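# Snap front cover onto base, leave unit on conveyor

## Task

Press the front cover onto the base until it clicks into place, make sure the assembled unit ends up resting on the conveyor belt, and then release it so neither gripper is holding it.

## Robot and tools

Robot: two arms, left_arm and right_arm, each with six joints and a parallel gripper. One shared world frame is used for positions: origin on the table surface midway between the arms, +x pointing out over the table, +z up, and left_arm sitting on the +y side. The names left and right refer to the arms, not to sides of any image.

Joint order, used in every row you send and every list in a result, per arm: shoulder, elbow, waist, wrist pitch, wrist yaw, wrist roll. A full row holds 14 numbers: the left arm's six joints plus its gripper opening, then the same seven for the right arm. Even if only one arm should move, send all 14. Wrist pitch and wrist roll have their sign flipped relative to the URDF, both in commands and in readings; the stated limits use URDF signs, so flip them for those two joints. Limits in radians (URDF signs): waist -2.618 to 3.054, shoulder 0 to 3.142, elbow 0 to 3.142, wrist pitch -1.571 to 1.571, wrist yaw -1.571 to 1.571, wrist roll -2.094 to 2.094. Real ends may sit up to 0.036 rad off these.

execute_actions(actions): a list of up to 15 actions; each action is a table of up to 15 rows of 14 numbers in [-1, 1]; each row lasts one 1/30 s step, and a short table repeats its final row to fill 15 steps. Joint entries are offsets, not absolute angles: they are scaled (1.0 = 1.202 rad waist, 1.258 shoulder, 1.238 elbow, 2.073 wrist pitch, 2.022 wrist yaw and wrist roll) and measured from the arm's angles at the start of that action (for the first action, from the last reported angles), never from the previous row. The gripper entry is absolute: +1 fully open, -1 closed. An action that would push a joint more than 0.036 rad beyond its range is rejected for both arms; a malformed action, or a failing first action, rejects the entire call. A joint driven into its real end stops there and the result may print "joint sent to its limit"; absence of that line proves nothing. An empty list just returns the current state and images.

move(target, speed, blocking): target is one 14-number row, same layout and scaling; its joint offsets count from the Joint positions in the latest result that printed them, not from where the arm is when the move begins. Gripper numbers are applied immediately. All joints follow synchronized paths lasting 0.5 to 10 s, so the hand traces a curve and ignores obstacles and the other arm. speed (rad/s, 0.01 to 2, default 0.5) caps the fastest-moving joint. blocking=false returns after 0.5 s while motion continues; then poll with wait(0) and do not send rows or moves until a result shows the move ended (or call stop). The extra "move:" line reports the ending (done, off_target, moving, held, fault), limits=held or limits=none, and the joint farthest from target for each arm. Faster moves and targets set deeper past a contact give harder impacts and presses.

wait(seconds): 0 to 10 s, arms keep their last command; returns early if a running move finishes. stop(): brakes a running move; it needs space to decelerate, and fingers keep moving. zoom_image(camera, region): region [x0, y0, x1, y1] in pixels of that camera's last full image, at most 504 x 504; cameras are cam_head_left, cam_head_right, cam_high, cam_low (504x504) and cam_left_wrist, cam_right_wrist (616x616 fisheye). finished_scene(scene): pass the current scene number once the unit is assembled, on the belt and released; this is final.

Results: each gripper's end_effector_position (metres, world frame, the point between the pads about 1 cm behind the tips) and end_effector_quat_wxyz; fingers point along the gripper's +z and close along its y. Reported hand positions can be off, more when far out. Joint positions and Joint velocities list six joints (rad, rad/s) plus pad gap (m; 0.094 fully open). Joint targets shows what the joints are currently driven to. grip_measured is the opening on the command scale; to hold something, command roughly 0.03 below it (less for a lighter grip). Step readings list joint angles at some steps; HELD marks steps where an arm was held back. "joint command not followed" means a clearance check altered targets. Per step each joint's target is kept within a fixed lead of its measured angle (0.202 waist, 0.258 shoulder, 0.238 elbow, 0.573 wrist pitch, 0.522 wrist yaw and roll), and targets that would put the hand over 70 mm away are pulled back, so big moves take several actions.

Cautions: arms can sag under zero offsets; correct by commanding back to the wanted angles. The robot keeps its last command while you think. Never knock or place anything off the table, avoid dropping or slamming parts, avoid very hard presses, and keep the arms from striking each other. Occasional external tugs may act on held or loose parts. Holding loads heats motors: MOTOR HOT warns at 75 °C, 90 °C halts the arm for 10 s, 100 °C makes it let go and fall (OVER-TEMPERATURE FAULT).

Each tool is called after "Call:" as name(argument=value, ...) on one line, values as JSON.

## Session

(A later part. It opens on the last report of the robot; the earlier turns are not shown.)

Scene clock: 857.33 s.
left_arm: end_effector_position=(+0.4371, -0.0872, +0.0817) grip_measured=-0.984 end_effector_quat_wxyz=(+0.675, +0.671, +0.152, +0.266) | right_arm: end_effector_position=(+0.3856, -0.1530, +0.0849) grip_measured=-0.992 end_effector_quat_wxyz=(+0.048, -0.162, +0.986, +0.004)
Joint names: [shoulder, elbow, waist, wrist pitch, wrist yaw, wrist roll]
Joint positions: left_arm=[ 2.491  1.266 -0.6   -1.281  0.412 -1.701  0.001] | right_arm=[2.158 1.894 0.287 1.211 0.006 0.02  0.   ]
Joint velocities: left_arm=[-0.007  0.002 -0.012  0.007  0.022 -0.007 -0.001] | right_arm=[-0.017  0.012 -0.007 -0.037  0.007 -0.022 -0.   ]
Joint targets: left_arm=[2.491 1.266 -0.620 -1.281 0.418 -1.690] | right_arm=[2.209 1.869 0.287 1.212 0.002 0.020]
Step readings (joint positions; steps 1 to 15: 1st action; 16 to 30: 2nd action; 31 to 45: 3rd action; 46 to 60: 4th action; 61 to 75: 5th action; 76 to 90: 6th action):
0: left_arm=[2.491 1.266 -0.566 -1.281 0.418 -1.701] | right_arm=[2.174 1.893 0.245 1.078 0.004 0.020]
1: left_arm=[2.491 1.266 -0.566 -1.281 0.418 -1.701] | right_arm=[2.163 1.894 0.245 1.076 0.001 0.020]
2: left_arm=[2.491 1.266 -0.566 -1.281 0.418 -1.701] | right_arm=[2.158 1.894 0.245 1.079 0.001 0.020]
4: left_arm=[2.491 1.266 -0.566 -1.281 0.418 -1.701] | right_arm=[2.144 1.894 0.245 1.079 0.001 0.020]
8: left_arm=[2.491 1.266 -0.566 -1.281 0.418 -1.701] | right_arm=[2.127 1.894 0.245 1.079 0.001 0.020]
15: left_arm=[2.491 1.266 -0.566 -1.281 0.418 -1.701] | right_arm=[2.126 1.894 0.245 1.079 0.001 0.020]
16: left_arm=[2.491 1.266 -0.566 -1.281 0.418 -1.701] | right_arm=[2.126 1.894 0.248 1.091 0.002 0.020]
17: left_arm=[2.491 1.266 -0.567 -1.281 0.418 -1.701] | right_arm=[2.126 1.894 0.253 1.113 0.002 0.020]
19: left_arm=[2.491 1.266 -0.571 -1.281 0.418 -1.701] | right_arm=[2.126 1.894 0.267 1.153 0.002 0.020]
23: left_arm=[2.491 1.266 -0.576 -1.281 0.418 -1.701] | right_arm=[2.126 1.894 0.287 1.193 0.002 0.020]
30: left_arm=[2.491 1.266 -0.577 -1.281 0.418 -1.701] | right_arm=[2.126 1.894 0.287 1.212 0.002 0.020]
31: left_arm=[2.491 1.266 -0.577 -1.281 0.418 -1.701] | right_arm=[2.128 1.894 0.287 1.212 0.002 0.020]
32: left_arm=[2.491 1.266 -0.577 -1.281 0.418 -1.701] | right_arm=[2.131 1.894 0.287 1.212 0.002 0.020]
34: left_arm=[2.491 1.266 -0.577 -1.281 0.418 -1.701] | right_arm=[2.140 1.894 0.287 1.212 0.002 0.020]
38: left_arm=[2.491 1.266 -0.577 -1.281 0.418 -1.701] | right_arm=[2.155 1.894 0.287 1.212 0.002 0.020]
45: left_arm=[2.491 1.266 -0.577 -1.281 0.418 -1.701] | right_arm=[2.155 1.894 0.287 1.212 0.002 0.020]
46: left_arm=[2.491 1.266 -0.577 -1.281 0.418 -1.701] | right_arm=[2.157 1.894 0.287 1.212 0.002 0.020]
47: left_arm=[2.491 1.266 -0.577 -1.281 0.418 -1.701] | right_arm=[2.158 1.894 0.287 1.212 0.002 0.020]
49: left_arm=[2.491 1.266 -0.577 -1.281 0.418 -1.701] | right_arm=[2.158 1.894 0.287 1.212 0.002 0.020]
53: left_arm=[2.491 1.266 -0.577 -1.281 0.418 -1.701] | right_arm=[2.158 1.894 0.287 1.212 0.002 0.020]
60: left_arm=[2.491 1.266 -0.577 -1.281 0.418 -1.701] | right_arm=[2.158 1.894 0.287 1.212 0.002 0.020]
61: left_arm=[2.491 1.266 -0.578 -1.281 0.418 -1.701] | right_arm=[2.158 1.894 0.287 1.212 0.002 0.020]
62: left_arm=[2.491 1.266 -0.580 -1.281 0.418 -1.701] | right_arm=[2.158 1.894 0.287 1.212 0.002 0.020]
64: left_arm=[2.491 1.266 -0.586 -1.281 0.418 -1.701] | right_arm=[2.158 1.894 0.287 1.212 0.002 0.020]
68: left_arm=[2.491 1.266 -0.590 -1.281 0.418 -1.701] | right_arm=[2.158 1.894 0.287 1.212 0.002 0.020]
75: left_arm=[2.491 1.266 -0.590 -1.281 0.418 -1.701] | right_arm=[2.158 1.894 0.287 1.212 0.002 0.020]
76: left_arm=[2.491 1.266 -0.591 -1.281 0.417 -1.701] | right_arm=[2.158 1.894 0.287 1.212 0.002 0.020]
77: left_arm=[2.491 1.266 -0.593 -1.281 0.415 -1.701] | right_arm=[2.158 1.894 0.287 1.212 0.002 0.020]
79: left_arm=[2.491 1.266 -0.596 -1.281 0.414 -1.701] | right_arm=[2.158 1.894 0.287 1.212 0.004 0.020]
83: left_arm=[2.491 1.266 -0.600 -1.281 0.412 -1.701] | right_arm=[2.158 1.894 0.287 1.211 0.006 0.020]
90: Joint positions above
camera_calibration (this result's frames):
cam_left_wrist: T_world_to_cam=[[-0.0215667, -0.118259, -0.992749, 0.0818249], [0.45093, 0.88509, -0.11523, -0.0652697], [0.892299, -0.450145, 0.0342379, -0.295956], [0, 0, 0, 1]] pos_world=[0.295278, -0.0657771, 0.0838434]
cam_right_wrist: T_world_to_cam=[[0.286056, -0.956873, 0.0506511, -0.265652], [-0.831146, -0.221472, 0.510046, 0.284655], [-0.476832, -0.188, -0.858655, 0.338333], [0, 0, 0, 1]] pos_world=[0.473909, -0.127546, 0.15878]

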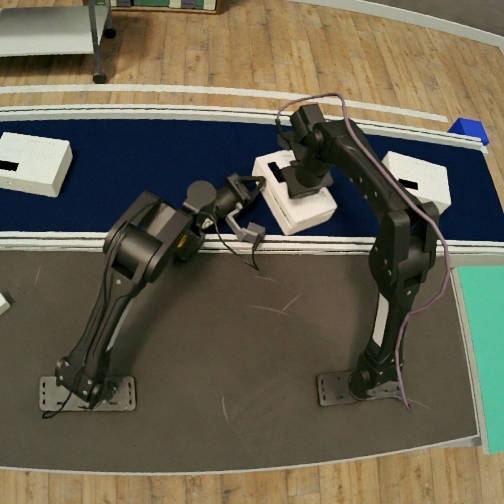

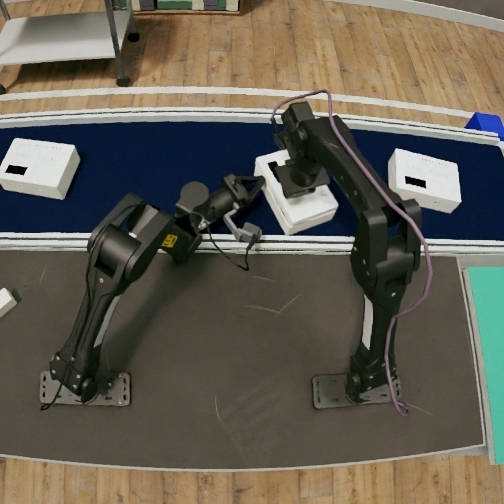

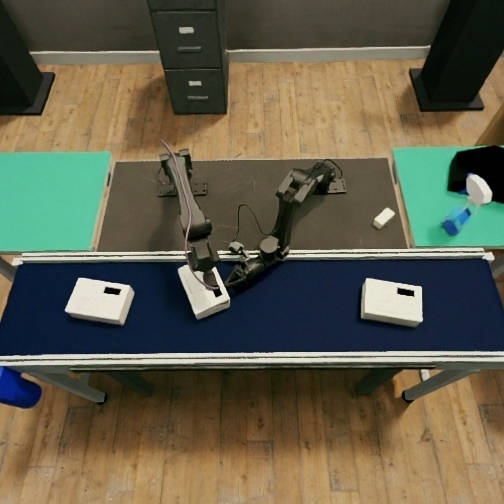

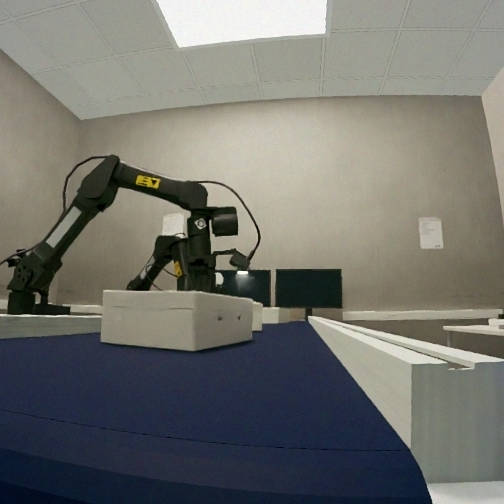

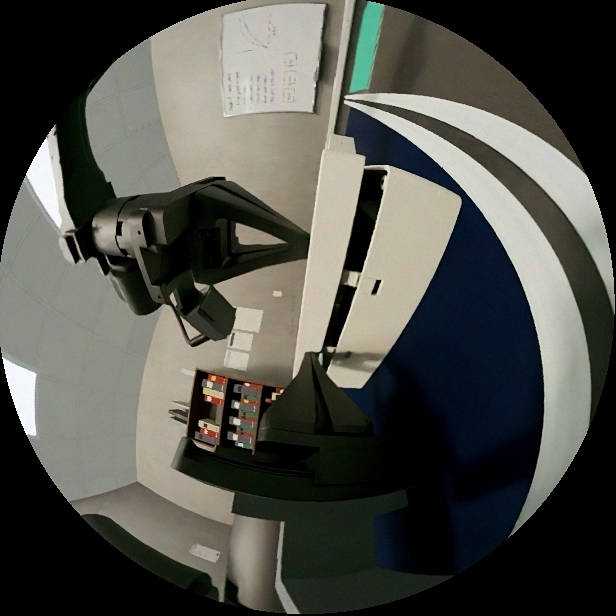

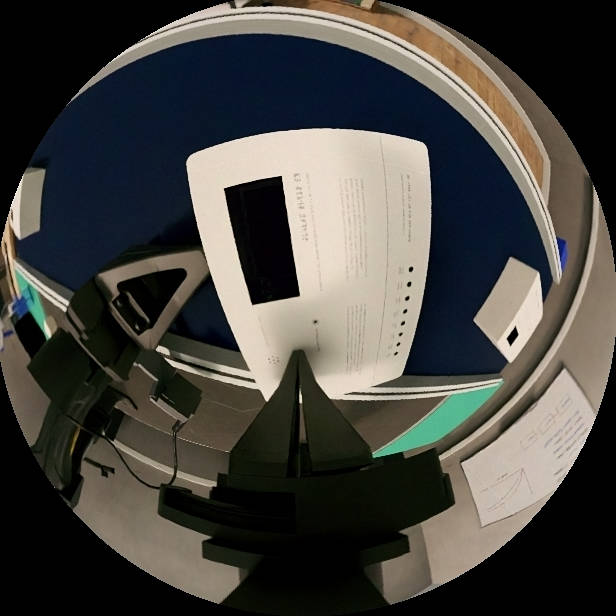

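Call:
execute_actions(actions=[])

Call:
zoom_image(camera="cam_high", region=[155,235,265,335])

Scene clock: 883.33 s.
left_arm: end_effector_position=(+0.4371, -0.0872, +0.0817) grip_measured=-0.984 end_effector_quat_wxyz=(+0.675, +0.671, +0.152, +0.266) | right_arm: end_effector_position=(+0.3856, -0.1530, +0.0849) grip_measured=-0.992 end_effector_quat_wxyz=(+0.048, -0.162, +0.986, +0.004)
Joint names: [shoulder, elbow, waist, wrist pitch, wrist yaw, wrist roll]
Joint positions: left_arm=[ 2.491  1.266 -0.6   -1.281  0.412 -1.701  0.001] | right_arm=[2.158 1.894 0.287 1.211 0.006 0.02  0.   ]
Joint velocities: left_arm=[ 0.007 -0.012  0.012 -0.007 -0.022  0.095 -0.   ] | right_arm=[ 0.012 -0.002  0.002 -0.007  0.051  0.022 -0.001]
Joint targets: left_arm=[2.491 1.266 -0.620 -1.281 0.418 -1.690] | right_arm=[2.209 1.869 0.287 1.212 0.002 0.020]
camera_calibration (this result's frames):
cam_left_wrist: T_world_to_cam=[[-0.0215667, -0.118259, -0.992749, 0.0818249], [0.45093, 0.88509, -0.11523, -0.0652697], [0.892299, -0.450145, 0.0342379, -0.295956], [0, 0, 0, 1]] pos_world=[0.295278, -0.0657771, 0.0838434]
cam_right_wrist: T_world_to_cam=[[0.286056, -0.956873, 0.0506511, -0.265652], [-0.831146, -0.221472, 0.510046, 0.284655], [-0.476832, -0.188, -0.858655, 0.338333], [0, 0, 0, 1]] pos_world=[0.473909, -0.127546, 0.15878]

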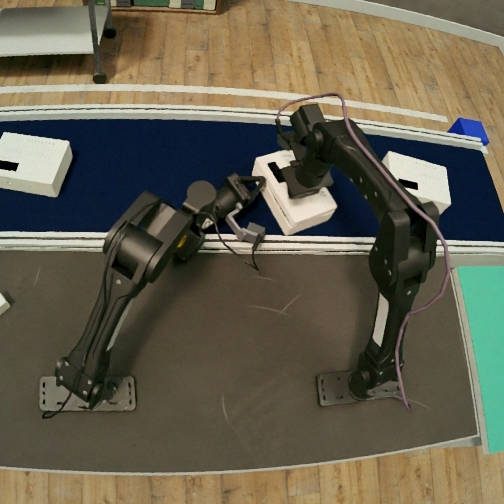

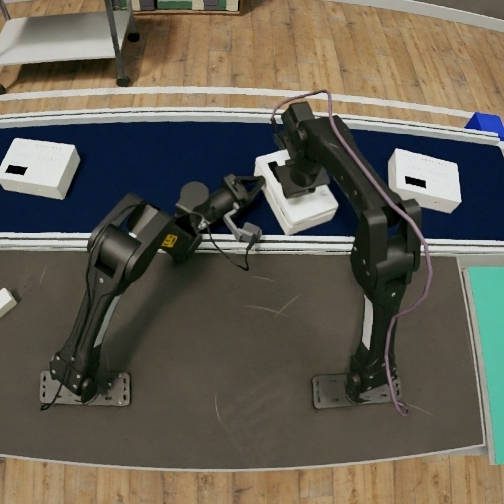

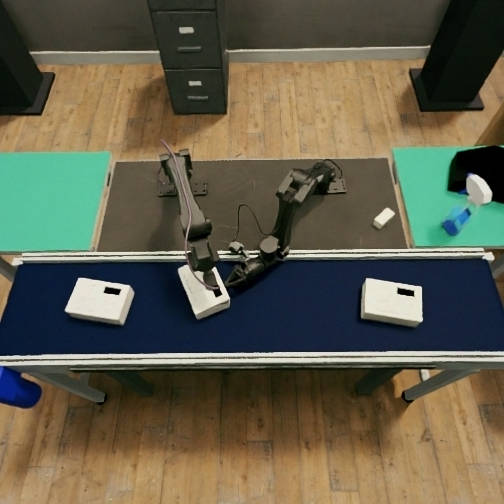

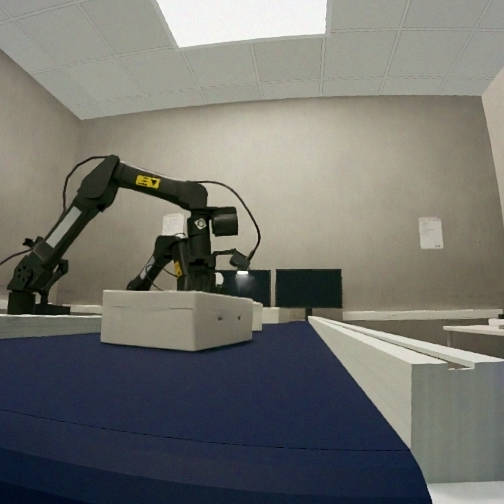

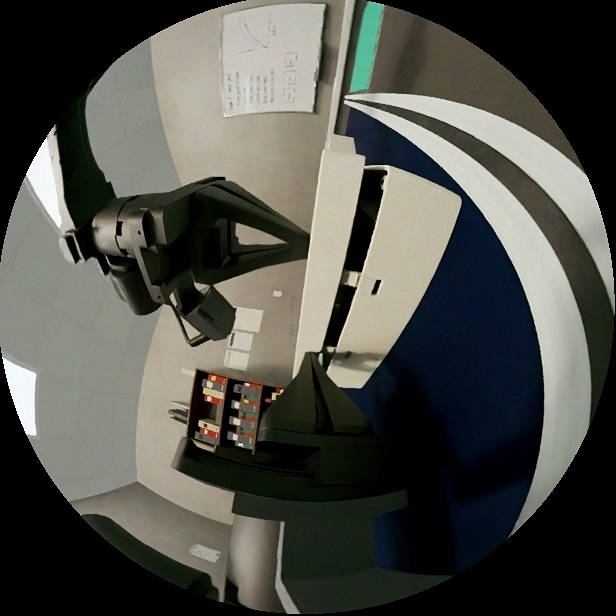

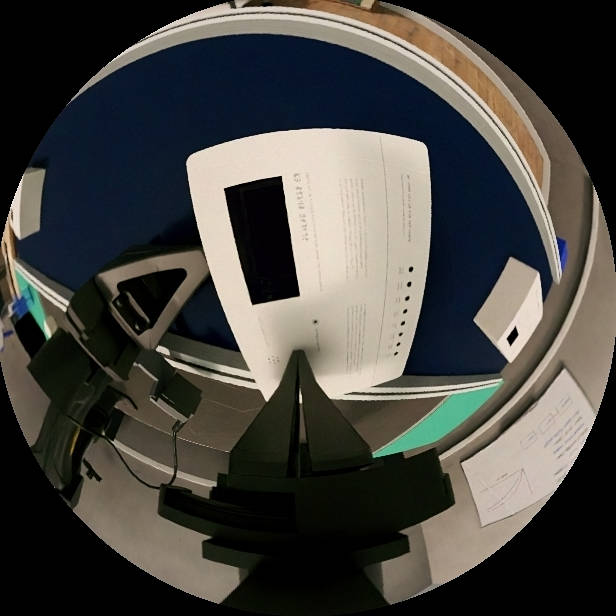

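Region (155, 235, 265, 335) of cam_high's 504x504 image, scaled by 4.582, with more detail than that image has; it fills the top 458 rows of this view, and the rest is white.

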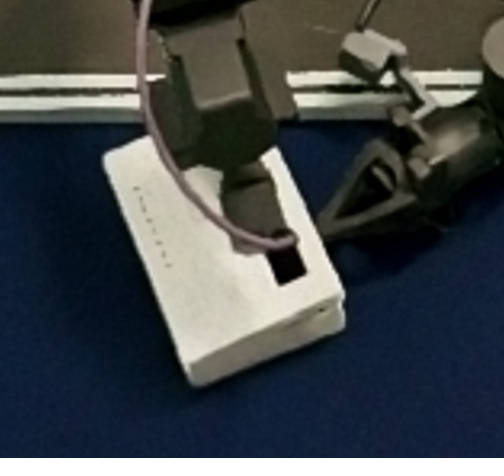

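Call:
execute_actions(actions=[[[0,0,-0.04,0,-0.02,0,-1,0.1,-0.045,-0.01,0,0,0,-1]],[[0,0,-0.06,0,-0.02,0,-1,0.1,-0.045,-0.02,0,0,0,-1]],[[0,0,-0.06,0,0.02,0,-1,0.1,-0.045,-0.02,0,0,0,-1]]])

Call:
zoom_image(camera="cam_left_wrist", region=[250,120,500,420])

Scene clock: 895.10 s.
left_arm: end_effector_position=(+0.4157, -0.1207, +0.0823) grip_measured=-0.984 end_effector_quat_wxyz=(+0.672, +0.669, +0.160, +0.277) | right_arm: end_effector_position=(+0.3930, -0.1699, +0.0824) grip_measured=-0.992 end_effector_quat_wxyz=(+0.050, -0.142, +0.989, +0.003)
Joint names: [shoulder, elbow, waist, wrist pitch, wrist yaw, wrist roll]
Joint positions: left_arm=[ 2.491  1.266 -0.701 -1.282  0.284 -1.711  0.001] | right_arm=[2.165 1.893 0.245 1.2   0.006 0.02  0.   ]
Joint velocities: left_arm=[-0.012  0.002 -0.007  0.007  0.022 -0.037 -0.001] | right_arm=[-0.017 -0.012 -0.012  0.022 -0.037 -0.051  0.001]
Joint targets: left_arm=[2.491 1.266 -0.736 -1.282 0.333 -1.707] | right_arm=[2.290 1.838 0.242 1.203 0.005 0.020]
Step readings (joint positions; steps 1 to 15: 1st action; 16 to 30: 2nd action; 31 to 45: 3rd action):
0: left_arm=[2.491 1.266 -0.600 -1.281 0.412 -1.701] | right_arm=[2.158 1.894 0.287 1.211 0.006 0.020]
1: left_arm=[2.491 1.266 -0.603 -1.281 0.406 -1.701] | right_arm=[2.164 1.893 0.287 1.211 0.006 0.020]
2: left_arm=[2.491 1.266 -0.606 -1.282 0.394 -1.702] | right_arm=[2.165 1.893 0.286 1.211 0.006 0.020]
4: left_arm=[2.491 1.266 -0.613 -1.282 0.376 -1.702] | right_arm=[2.165 1.893 0.284 1.210 0.006 0.020]
8: left_arm=[2.491 1.266 -0.618 -1.282 0.359 -1.704] | right_arm=[2.165 1.893 0.283 1.209 0.006 0.020]
15: left_arm=[2.491 1.266 -0.619 -1.282 0.356 -1.704] | right_arm=[2.165 1.893 0.283 1.209 0.006 0.020]
16: left_arm=[2.491 1.266 -0.623 -1.282 0.348 -1.704] | right_arm=[2.165 1.893 0.282 1.208 0.006 0.020]
17: left_arm=[2.491 1.266 -0.630 -1.282 0.332 -1.705] | right_arm=[2.165 1.893 0.280 1.207 0.006 0.020]
19: left_arm=[2.491 1.266 -0.645 -1.282 0.312 -1.706] | right_arm=[2.165 1.893 0.274 1.205 0.005 0.020]
23: left_arm=[2.491 1.266 -0.664 -1.282 0.293 -1.707] | right_arm=[2.165 1.893 0.266 1.203 0.005 0.020]
30: left_arm=[2.491 1.266 -0.664 -1.282 0.293 -1.707] | right_arm=[2.165 1.893 0.266 1.203 0.005 0.020]
31: left_arm=[2.491 1.266 -0.667 -1.282 0.290 -1.708] | right_arm=[2.165 1.893 0.265 1.202 0.005 0.020]
32: left_arm=[2.491 1.266 -0.672 -1.282 0.287 -1.709] | right_arm=[2.165 1.893 0.263 1.202 0.005 0.020]
34: left_arm=[2.491 1.266 -0.684 -1.282 0.284 -1.710] | right_arm=[2.165 1.893 0.256 1.201 0.005 0.020]
38: left_arm=[2.491 1.266 -0.700 -1.282 0.284 -1.711] | right_arm=[2.165 1.893 0.246 1.200 0.005 0.020]
45: Joint positions above
camera_calibration (this result's frames):
cam_left_wrist: T_world_to_cam=[[-0.0134726, -0.118793, -0.992828, 0.0745047], [0.427026, 0.897134, -0.113138, -0.0146775], [0.904139, -0.425487, 0.0386409, -0.294306], [0, 0, 0, 1]] pos_world=[0.273365, -0.103205, 0.0836821]
cam_right_wrist: T_world_to_cam=[[0.24587, -0.968002, 0.0502005, -0.26993], [-0.841634, -0.187508, 0.506451, 0.298548], [-0.480833, -0.166772, -0.860806, 0.341871], [0, 0, 0, 1]] pos_world=[0.482019, -0.148298, 0.156635]

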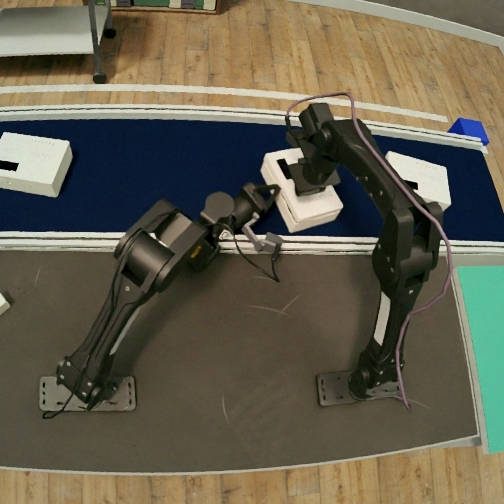

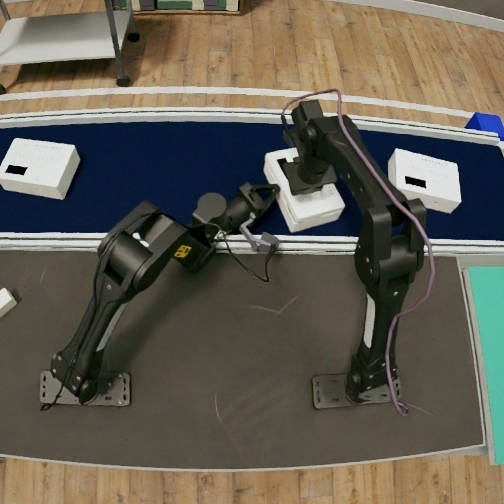

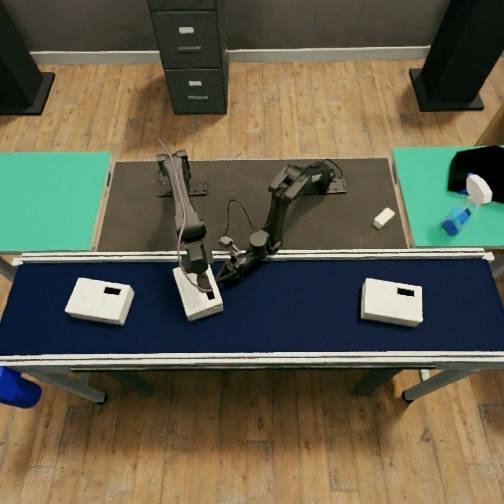

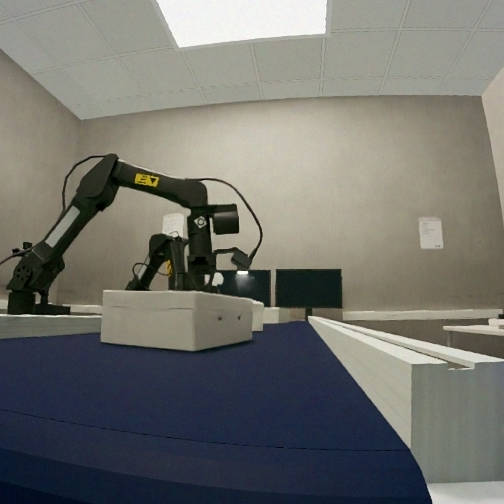

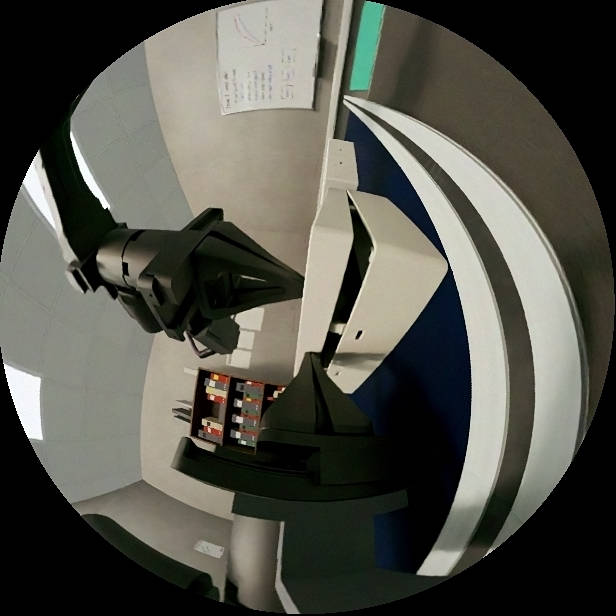

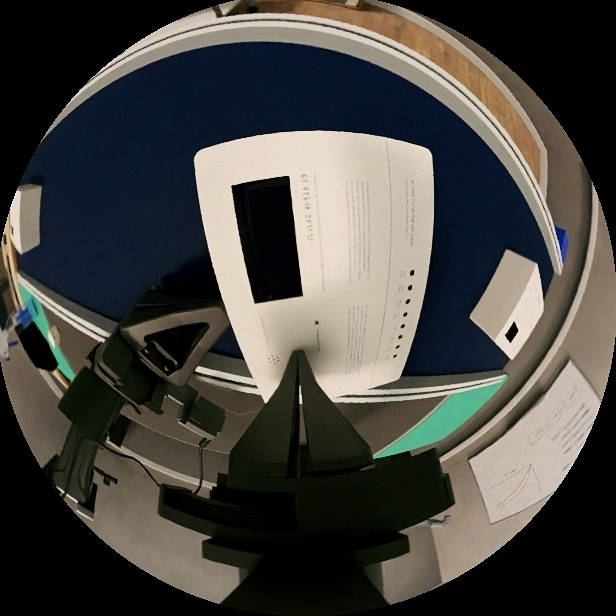

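Region (250, 120, 500, 420) of cam_left_wrist's 616x616 image, scaled by 1.680, with more detail than that image has.

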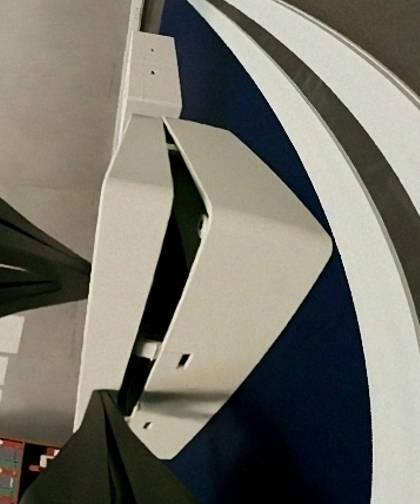

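Call:
execute_actions(actions=[[[0,0,0.04,0,0,0,-1,-0.04,0,0,0,0,0,-1]],[[0,0,0.02,0.03,0,0,-1,0,0,0.06,0,0,0,-1]],[[0,0,0,0,0,0,-1,0.04,0,0,0,0,0,-1]],[[0,0,0,0,0,0,-1,0.13,-0.07,0,-0.03,0,0,-1]],[[0,0,0,0,0,0,-1,0.13,-0.07,0,0,0,0,-1]]])

Call:
zoom_image(camera="cam_left_wrist", region=[250,200,450,400])

Scene clock: 910.00 s.
left_arm: end_effector_position=(+0.4428, -0.0895, +0.0729) grip_measured=-0.984 end_effector_quat_wxyz=(+0.651, +0.675, +0.186, +0.293) | right_arm: end_effector_position=(+0.3822, -0.1367, +0.0839) grip_measured=-0.992 end_effector_quat_wxyz=(+0.051, -0.181, +0.982, +0.005)
Joint names: [shoulder, elbow, waist, wrist pitch, wrist yaw, wrist roll]
Joint positions: left_arm=[ 2.492  1.266 -0.633 -1.246  0.285 -1.719  0.001] | right_arm=[2.16  1.892 0.324 1.201 0.006 0.02  0.   ]
Joint velocities: left_arm=[-0.007 -0.007 -0.012 -0.037 -0.051 -0.066 -0.001] | right_arm=[ 0.002 -0.002 -0.012 -0.051 -0.007  0.037 -0.001]
Joint targets: left_arm=[2.492 1.266 -0.633 -1.246 0.285 -1.718] | right_arm=[2.286 1.826 0.324 1.200 0.006 0.020]
Step readings (joint positions; steps 1 to 15: 1st action; 16 to 30: 2nd action; 31 to 45: 3rd action; 46 to 60: 4th action; 61 to 75: 5th action):
0: left_arm=[2.491 1.266 -0.701 -1.282 0.284 -1.712] | right_arm=[2.165 1.893 0.245 1.200 0.006 0.020]
1: left_arm=[2.491 1.266 -0.696 -1.282 0.285 -1.712] | right_arm=[2.153 1.895 0.245 1.199 0.006 0.020]
2: left_arm=[2.491 1.266 -0.691 -1.282 0.285 -1.712] | right_arm=[2.149 1.895 0.245 1.201 0.006 0.020]
4: left_arm=[2.491 1.266 -0.675 -1.282 0.285 -1.714] | right_arm=[2.136 1.895 0.245 1.201 0.006 0.020]
8: left_arm=[2.491 1.266 -0.652 -1.282 0.285 -1.714] | right_arm=[2.124 1.895 0.245 1.201 0.006 0.020]
15: left_arm=[2.491 1.266 -0.651 -1.282 0.285 -1.715] | right_arm=[2.124 1.895 0.245 1.201 0.006 0.020]
16: left_arm=[2.491 1.266 -0.650 -1.276 0.285 -1.715] | right_arm=[2.124 1.895 0.251 1.201 0.008 0.020]
17: left_arm=[2.491 1.266 -0.648 -1.268 0.285 -1.715] | right_arm=[2.124 1.895 0.260 1.201 0.010 0.020]
19: left_arm=[2.492 1.266 -0.641 -1.252 0.285 -1.717] | right_arm=[2.124 1.895 0.288 1.201 0.010 0.020]
23: left_arm=[2.492 1.266 -0.633 -1.246 0.285 -1.717] | right_arm=[2.124 1.895 0.324 1.201 0.007 0.020]
30: left_arm=[2.492 1.266 -0.633 -1.246 0.285 -1.717] | right_arm=[2.124 1.895 0.324 1.201 0.007 0.020]
31: left_arm=[2.492 1.266 -0.633 -1.246 0.285 -1.717] | right_arm=[2.127 1.895 0.324 1.201 0.007 0.020]
32: left_arm=[2.492 1.266 -0.633 -1.246 0.285 -1.717] | right_arm=[2.131 1.895 0.324 1.200 0.007 0.020]
34: left_arm=[2.492 1.266 -0.633 -1.246 0.285 -1.717] | right_arm=[2.145 1.895 0.324 1.200 0.007 0.020]
38: left_arm=[2.492 1.266 -0.633 -1.246 0.285 -1.718] | right_arm=[2.154 1.895 0.324 1.201 0.006 0.020]
45: left_arm=[2.492 1.266 -0.633 -1.246 0.285 -1.718] | right_arm=[2.154 1.895 0.324 1.201 0.006 0.020]
46: left_arm=[2.492 1.266 -0.633 -1.246 0.285 -1.718] | right_arm=[2.160 1.892 0.324 1.200 0.006 0.020]
47: left_arm=[2.492 1.266 -0.633 -1.246 0.285 -1.718] | right_arm=[2.160 1.892 0.324 1.200 0.006 0.020]
49: left_arm=[2.492 1.266 -0.633 -1.246 0.285 -1.718] | right_arm=[2.160 1.892 0.324 1.200 0.006 0.020]
53: left_arm=[2.492 1.266 -0.633 -1.246 0.285 -1.718] | right_arm=[2.160 1.892 0.324 1.200 0.006 0.020]
60: left_arm=[2.492 1.266 -0.633 -1.246 0.285 -1.718] | right_arm=[2.160 1.892 0.324 1.200 0.006 0.020]
61: left_arm=[2.492 1.266 -0.633 -1.246 0.285 -1.718] | right_arm=[2.160 1.892 0.324 1.201 0.006 0.020]
62: left_arm=[2.492 1.266 -0.633 -1.246 0.285 -1.719] | right_arm=[2.160 1.892 0.324 1.201 0.006 0.020]
64: left_arm=[2.492 1.266 -0.633 -1.246 0.285 -1.719] | right_arm=[2.160 1.892 0.324 1.201 0.006 0.020]
68: left_arm=[2.492 1.266 -0.633 -1.246 0.285 -1.719] | right_arm=[2.160 1.892 0.324 1.201 0.006 0.020]
75: Joint positions above
camera_calibration (this result's frames):
cam_left_wrist: T_world_to_cam=[[-0.0300608, -0.0944519, -0.995075, 0.0789649], [0.362999, 0.926525, -0.0989112, -0.0253742], [0.931304, -0.364185, 0.00643388, -0.309301], [0, 0, 0, 1]] pos_world=[0.299638, -0.0816745, 0.0780562]
cam_right_wrist: T_world_to_cam=[[0.320994, -0.945752, 0.0501612, -0.260894], [-0.825405, -0.253391, 0.504479, 0.279859], [-0.464401, -0.203338, -0.861966, 0.332358], [0, 0, 0, 1]] pos_world=[0.46909, -0.108246, 0.158385]

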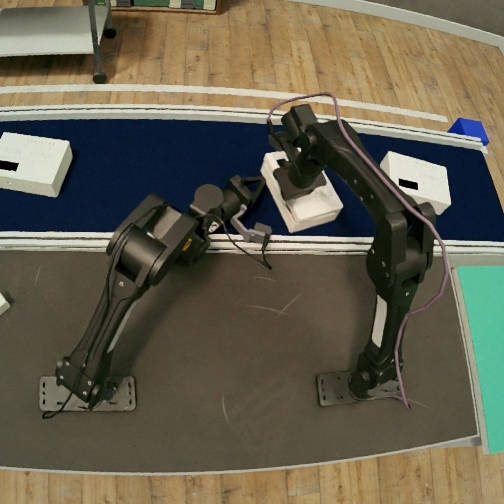

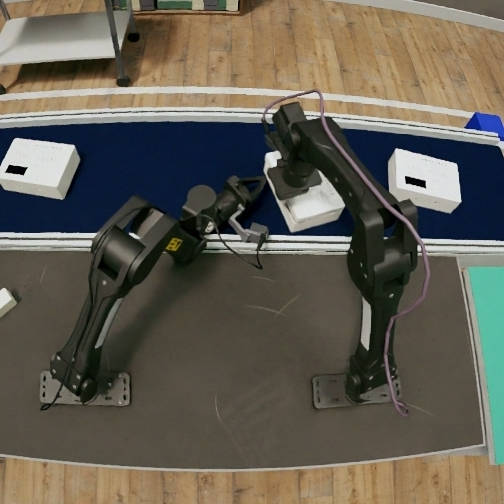

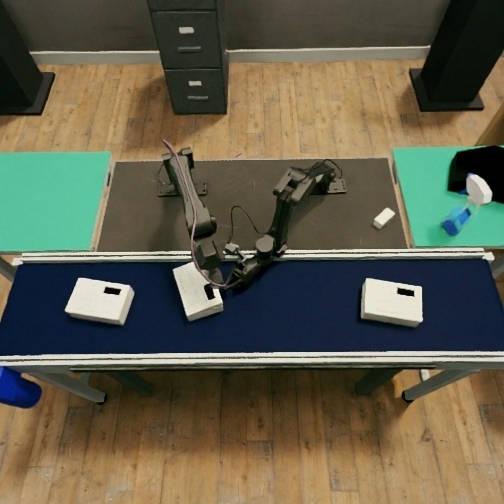

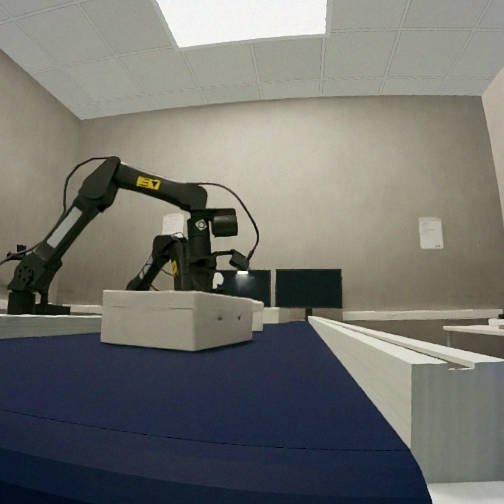

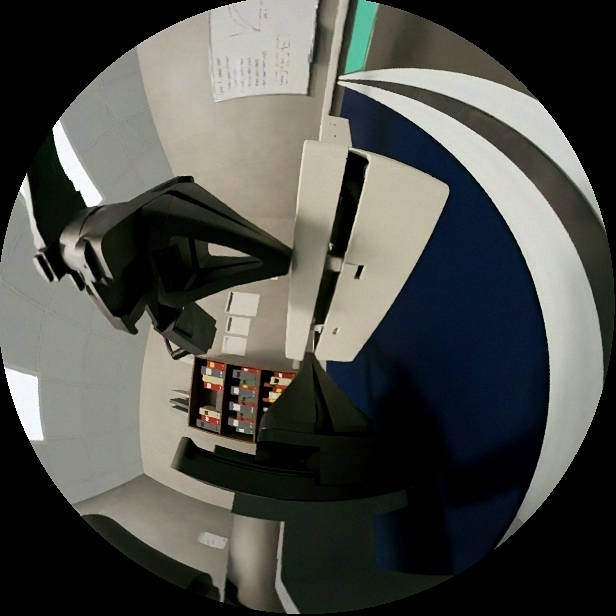

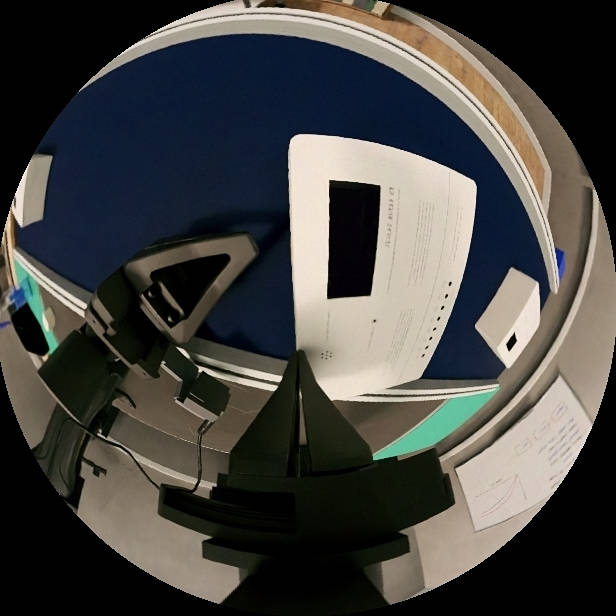

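Region (250, 200, 450, 400) of cam_left_wrist's 616x616 image, scaled by 2.520, with more detail than that image has.

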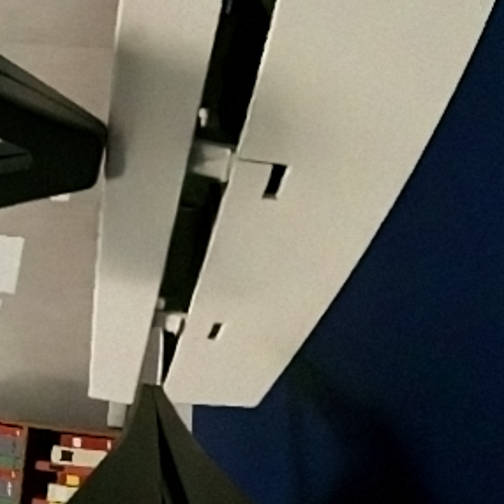

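Call:
zoom_image(camera="cam_high", region=[165,255,235,325])

Call:
zoom_image(camera="cam_low", region=[200,270,290,340])

Call:
zoom_image(camera="cam_head_left", region=[255,150,350,245])

Region (165, 255, 235, 325) of cam_high's 504x504 image, scaled by 7.200, with more detail than that image has.

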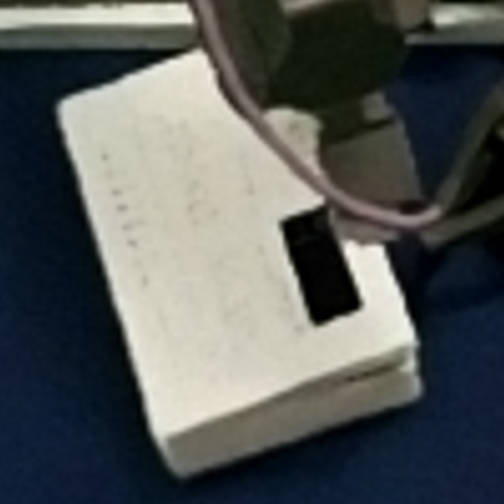

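Region (200, 270, 290, 340) of cam_low's 504x504 image, scaled by 5.600, with more detail than that image has.

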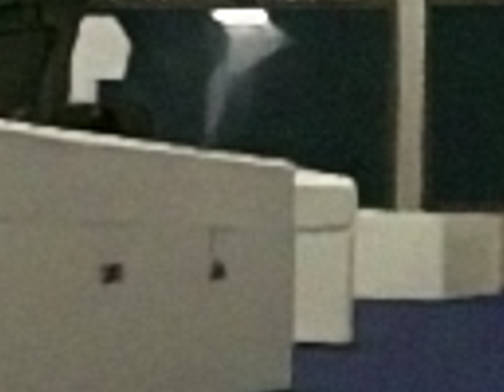

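Region (255, 150, 350, 245) of cam_head_left's 504x504 image, scaled by 5.305, with more detail than that image has.

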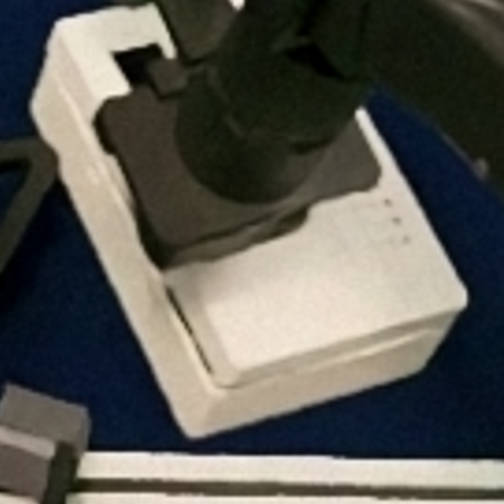

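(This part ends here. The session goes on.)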